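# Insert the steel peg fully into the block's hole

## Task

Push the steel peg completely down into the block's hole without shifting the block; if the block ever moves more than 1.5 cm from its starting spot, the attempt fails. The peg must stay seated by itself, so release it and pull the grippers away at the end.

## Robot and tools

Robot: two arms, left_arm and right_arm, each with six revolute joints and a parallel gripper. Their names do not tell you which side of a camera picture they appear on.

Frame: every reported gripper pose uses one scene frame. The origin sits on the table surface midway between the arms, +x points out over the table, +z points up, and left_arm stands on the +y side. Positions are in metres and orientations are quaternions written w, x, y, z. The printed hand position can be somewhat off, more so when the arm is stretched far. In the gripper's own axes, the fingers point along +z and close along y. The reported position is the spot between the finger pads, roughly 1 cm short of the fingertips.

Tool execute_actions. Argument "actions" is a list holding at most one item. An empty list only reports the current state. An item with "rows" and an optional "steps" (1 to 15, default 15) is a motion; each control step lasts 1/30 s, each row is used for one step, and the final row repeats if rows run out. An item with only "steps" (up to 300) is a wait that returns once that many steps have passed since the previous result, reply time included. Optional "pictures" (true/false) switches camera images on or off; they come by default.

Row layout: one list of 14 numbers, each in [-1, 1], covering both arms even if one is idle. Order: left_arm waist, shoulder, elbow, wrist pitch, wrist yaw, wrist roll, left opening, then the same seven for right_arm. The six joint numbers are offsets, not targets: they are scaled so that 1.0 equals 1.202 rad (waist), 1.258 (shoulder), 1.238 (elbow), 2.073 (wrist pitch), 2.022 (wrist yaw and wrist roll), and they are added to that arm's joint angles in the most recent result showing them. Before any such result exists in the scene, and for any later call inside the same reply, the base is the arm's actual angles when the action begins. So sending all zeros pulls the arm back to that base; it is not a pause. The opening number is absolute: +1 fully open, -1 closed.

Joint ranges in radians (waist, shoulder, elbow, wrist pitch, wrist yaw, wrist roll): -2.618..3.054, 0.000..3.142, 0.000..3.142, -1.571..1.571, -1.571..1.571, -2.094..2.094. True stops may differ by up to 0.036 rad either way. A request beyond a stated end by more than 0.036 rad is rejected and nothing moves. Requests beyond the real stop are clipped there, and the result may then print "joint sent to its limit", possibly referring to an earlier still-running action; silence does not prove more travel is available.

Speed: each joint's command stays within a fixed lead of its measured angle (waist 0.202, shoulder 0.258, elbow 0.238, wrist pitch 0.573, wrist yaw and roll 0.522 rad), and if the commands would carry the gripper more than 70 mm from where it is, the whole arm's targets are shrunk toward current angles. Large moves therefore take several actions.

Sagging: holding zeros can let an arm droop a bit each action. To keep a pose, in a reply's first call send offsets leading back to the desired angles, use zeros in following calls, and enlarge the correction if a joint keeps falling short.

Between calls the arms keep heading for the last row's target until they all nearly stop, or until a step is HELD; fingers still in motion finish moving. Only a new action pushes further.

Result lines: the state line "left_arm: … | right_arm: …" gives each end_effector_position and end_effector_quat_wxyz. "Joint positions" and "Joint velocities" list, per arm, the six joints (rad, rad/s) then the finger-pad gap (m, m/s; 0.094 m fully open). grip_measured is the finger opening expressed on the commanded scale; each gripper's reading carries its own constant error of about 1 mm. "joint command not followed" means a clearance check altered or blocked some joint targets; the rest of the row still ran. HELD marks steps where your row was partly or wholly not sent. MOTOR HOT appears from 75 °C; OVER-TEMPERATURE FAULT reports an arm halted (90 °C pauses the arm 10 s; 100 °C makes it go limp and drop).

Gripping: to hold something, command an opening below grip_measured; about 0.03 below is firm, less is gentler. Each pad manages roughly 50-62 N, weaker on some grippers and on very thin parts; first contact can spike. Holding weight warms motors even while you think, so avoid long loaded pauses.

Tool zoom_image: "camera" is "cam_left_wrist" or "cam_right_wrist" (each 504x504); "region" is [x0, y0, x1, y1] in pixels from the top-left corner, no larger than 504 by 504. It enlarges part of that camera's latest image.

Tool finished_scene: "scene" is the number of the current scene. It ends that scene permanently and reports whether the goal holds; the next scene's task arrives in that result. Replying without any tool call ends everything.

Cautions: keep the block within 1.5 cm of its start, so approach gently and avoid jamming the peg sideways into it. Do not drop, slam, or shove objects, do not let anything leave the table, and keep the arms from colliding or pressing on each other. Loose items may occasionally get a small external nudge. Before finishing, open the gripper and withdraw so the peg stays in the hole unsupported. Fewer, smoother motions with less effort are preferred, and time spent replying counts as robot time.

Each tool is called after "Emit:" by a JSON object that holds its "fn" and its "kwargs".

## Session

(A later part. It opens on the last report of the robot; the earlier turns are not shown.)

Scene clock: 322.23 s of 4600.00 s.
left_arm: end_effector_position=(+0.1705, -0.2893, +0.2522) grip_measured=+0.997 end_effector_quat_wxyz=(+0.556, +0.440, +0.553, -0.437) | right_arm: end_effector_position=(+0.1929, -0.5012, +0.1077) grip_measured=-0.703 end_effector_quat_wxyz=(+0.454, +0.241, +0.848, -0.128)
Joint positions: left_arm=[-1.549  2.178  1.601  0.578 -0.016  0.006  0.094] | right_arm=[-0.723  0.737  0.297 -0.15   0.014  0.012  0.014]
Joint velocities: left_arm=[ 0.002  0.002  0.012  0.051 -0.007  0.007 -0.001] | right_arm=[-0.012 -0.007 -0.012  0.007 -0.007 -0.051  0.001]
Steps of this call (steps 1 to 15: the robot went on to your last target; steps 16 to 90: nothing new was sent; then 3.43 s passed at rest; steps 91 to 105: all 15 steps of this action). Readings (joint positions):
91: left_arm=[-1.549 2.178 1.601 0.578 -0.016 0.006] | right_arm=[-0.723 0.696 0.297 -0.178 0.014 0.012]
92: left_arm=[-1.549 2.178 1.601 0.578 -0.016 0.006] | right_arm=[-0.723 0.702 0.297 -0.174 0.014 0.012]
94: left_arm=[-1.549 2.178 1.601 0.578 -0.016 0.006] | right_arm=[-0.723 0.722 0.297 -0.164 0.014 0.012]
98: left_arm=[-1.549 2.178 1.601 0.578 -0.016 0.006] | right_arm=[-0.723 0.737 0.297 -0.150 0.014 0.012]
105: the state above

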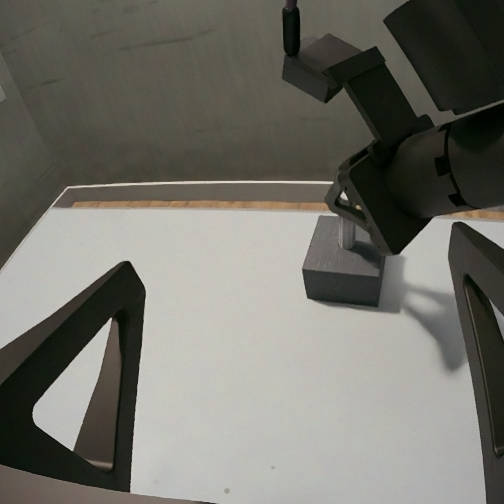

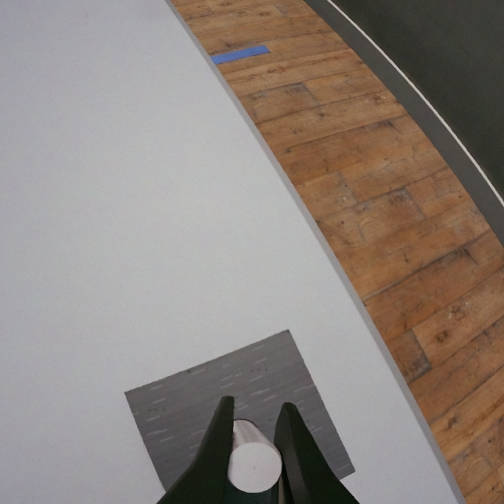

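In ~8 mm. Try loosening to let it slide.

Emit:
{"fn": "execute_actions", "kwargs": {"actions": [{"rows":[[0,0,0.01,0,0,0,1,0,0,0,0,0,0,-0.7],[0,0,0.01,0,0,0,1,0,0,0,0,0,0,-0.68],[0,0,0.01,0,0,0,1,0,0,0,0,0,0,-0.62]]}]}}

Emit:
{"fn": "zoom_image", "kwargs": {"camera": "cam_left_wrist", "region": [280,150,430,300]}}

Scene clock: 330.40 s of 4600.00 s.
left_arm: end_effector_position=(+0.1705, -0.2893, +0.2522) grip_measured=+0.997 end_effector_quat_wxyz=(+0.556, +0.440, +0.553, -0.437) | right_arm: end_effector_position=(+0.1934, -0.5015, +0.1086) grip_measured=-0.622 end_effector_quat_wxyz=(+0.455, +0.241, +0.847, -0.128)
Joint positions: left_arm=[-1.549  2.178  1.601  0.578 -0.016  0.006  0.094] | right_arm=[-0.723  0.737  0.297 -0.145  0.014  0.012  0.018]
Joint velocities: left_arm=[-0.007 -0.002 -0.007  0.022  0.066  0.066 -0.   ] | right_arm=[-0.002 -0.022  0.002 -0.081  0.007 -0.081 -0.001]
Steps of this call (steps 1 to 15: the robot went on to your last target; steps 16 to 90: nothing new was sent; then 4.67 s passed at rest; steps 91 to 105: all 15 steps of this action). Readings (joint positions):
91: left_arm=[-1.549 2.178 1.601 0.578 -0.016 0.006] | right_arm=[-0.723 0.737 0.297 -0.146 0.014 0.012]
92: left_arm=[-1.549 2.178 1.601 0.578 -0.016 0.006] | right_arm=[-0.723 0.737 0.297 -0.145 0.014 0.012]
94: left_arm=[-1.549 2.178 1.601 0.578 -0.016 0.006] | right_arm=[-0.723 0.737 0.297 -0.145 0.014 0.012]
98: left_arm=[-1.549 2.178 1.601 0.578 -0.016 0.006] | right_arm=[-0.723 0.737 0.297 -0.145 0.014 0.012]
105: the state above

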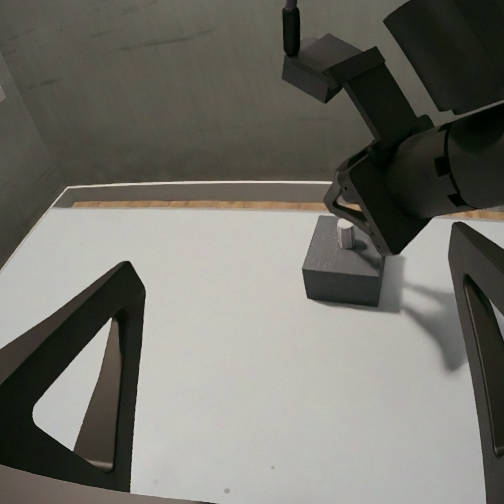

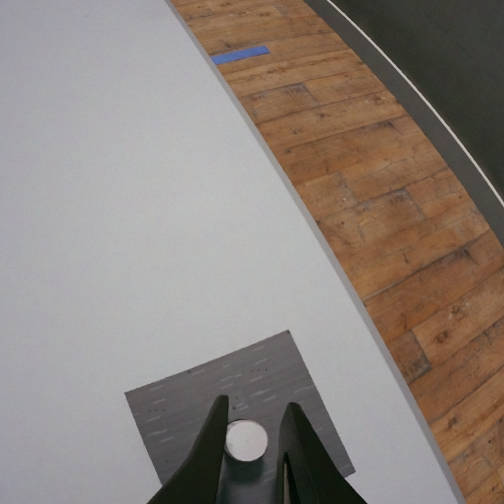

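Region (280, 150, 430, 300) of cam_left_wrist's 504x504 image, scaled by 3.360, with more detail than that image has.

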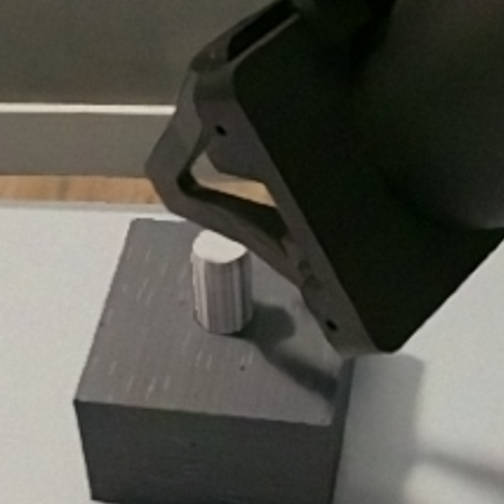

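Emit:
{"fn": "execute_actions", "kwargs": {"actions": [{"rows":[[0,0,0,0,0,0,1,0,0,0,0,0,0,-1],[0,0,0,0,0,0,1,0,0,0,0,0,0,-1],[0,0,0,0,0,0,1,0,0,0,0,0,0,-1],[0,0,0,0,0,0,1,0,0,0,0,0,0,-1],[0,0,0,0,0,0,1,0,0.02,0,0,0,0,-1],[0,0,0,0,0,0,1,0,0.03,0,0,0,0,-1],[0,0,0,0,0,0,1,0,0.04,0,0,0,0,-1],[0,0,0,0,0,0,1,0,0.05,0,0,0,0,-1],[0,0,0,0,0,0,1,0,0.06,0,-0.01,0,0,-1],[0,0,0,0,0,0,1,0,0.07,0,-0.01,0,0,-1],[0,0,0,0,0,0,1,0,0.085,0,-0.02,0,0,-1]]}]}}

Emit:
{"fn": "execute_actions", "kwargs": {"actions": [{"rows":[[0.3,-0.3,-0.2,0,0,0,1,0,-0.1,0.2,0,0,0,-1]]}]}}

Scene clock: 342.60 s of 4600.00 s.
left_arm: end_effector_position=(+0.1705, -0.2893, +0.2522) grip_measured=+0.997 end_effector_quat_wxyz=(+0.556, +0.440, +0.553, -0.437) | right_arm: end_effector_position=(+0.1941, -0.5019, +0.0903) grip_measured=-0.985 end_effector_quat_wxyz=(+0.427, +0.245, +0.862, -0.121)
Joint positions: left_arm=[-1.549  2.178  1.601  0.578 -0.016  0.006  0.094] | right_arm=[-0.723  0.82   0.297 -0.129  0.014  0.012  0.001]
Joint velocities: left_arm=[-0.007  0.002 -0.002  0.051  0.007 -0.037 -0.001] | right_arm=[ 0.012  0.002 -0.002  0.007  0.037 -0.007  0.   ]
Steps of this call (steps 1 to 15: the robot went on to your last target; steps 16 to 90: nothing new was sent; then 8.70 s passed at rest; steps 91 to 105: all 15 steps of this action). Readings (joint positions):
91: left_arm=[-1.549 2.178 1.601 0.578 -0.016 0.006] | right_arm=[-0.723 0.737 0.297 -0.145 0.014 0.012]
92: left_arm=[-1.549 2.178 1.601 0.578 -0.016 0.006] | right_arm=[-0.723 0.737 0.297 -0.145 0.014 0.012]
94: left_arm=[-1.549 2.178 1.601 0.578 -0.016 0.006] | right_arm=[-0.723 0.737 0.297 -0.145 0.014 0.012]
98: left_arm=[-1.549 2.178 1.601 0.578 -0.016 0.006] | right_arm=[-0.723 0.767 0.297 -0.140 0.014 0.012]
105: the state above

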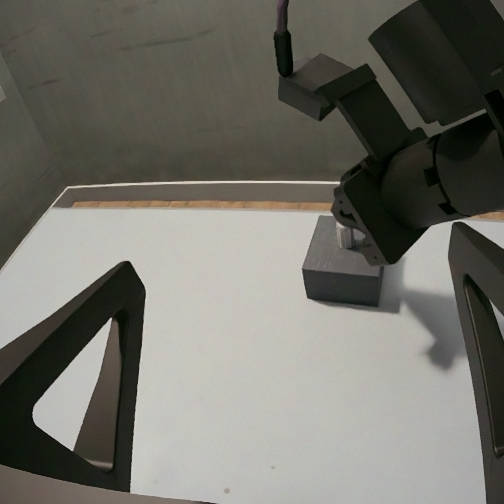

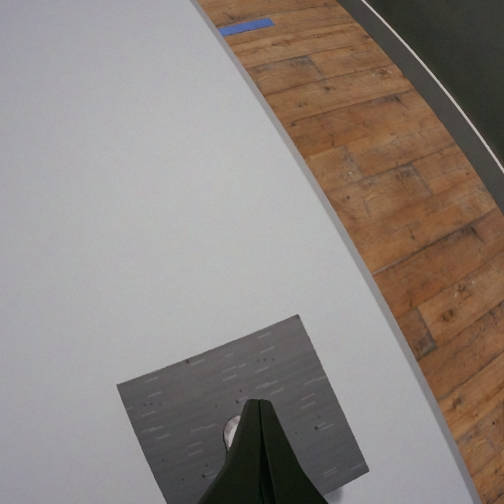

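Scene clock: 343.10 s of 4600.00 s.
left_arm: end_effector_position=(+0.3583, -0.1226, +0.3443) grip_measured=+0.997 end_effector_quat_wxyz=(+0.663, +0.305, +0.595, -0.337) | right_arm: end_effector_position=(+0.2199, -0.5172, +0.2478) grip_measured=-0.985 end_effector_quat_wxyz=(+0.590, +0.218, +0.760, -0.164)
Joint positions: left_arm=[-1.163  1.825  1.36   0.572 -0.023  0.006  0.094] | right_arm=[-0.723  0.697  0.544 -0.1    0.014  0.012  0.001]
Joint velocities: left_arm=[ 0.159 -0.408 -0.002  0.139 -0.051 -0.051 -0.   ] | right_arm=[-0.007  0.007 -0.002  0.022 -0.051 -0.007 -0.001]
Steps of this call (steps 1 to 15: all 15 steps of this action). Readings (joint positions):
1: left_arm=[-1.541 2.164 1.579 0.581 -0.011 0.006] | right_arm=[-0.723 0.814 0.313 -0.143 0.014 0.012]
2: left_arm=[-1.528 2.134 1.532 0.579 -0.006 0.006] | right_arm=[-0.723 0.804 0.338 -0.156 0.014 0.012]
4: left_arm=[-1.481 2.075 1.456 0.571 -0.003 0.006] | right_arm=[-0.723 0.774 0.407 -0.157 0.014 0.012]
8: left_arm=[-1.350 1.979 1.390 0.564 -0.004 0.006] | right_arm=[-0.723 0.711 0.528 -0.114 0.014 0.012]
15: the state above

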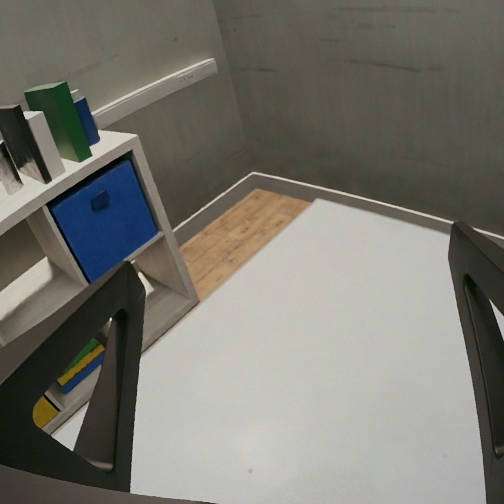

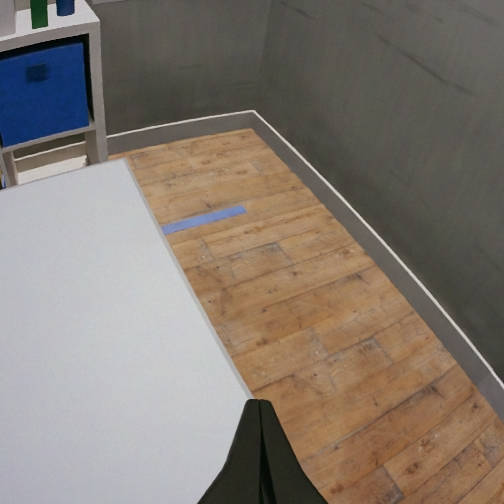

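Emit:
{"fn": "finished_scene", "kwargs": {"scene": 1}}

The scene is finished: the task was done.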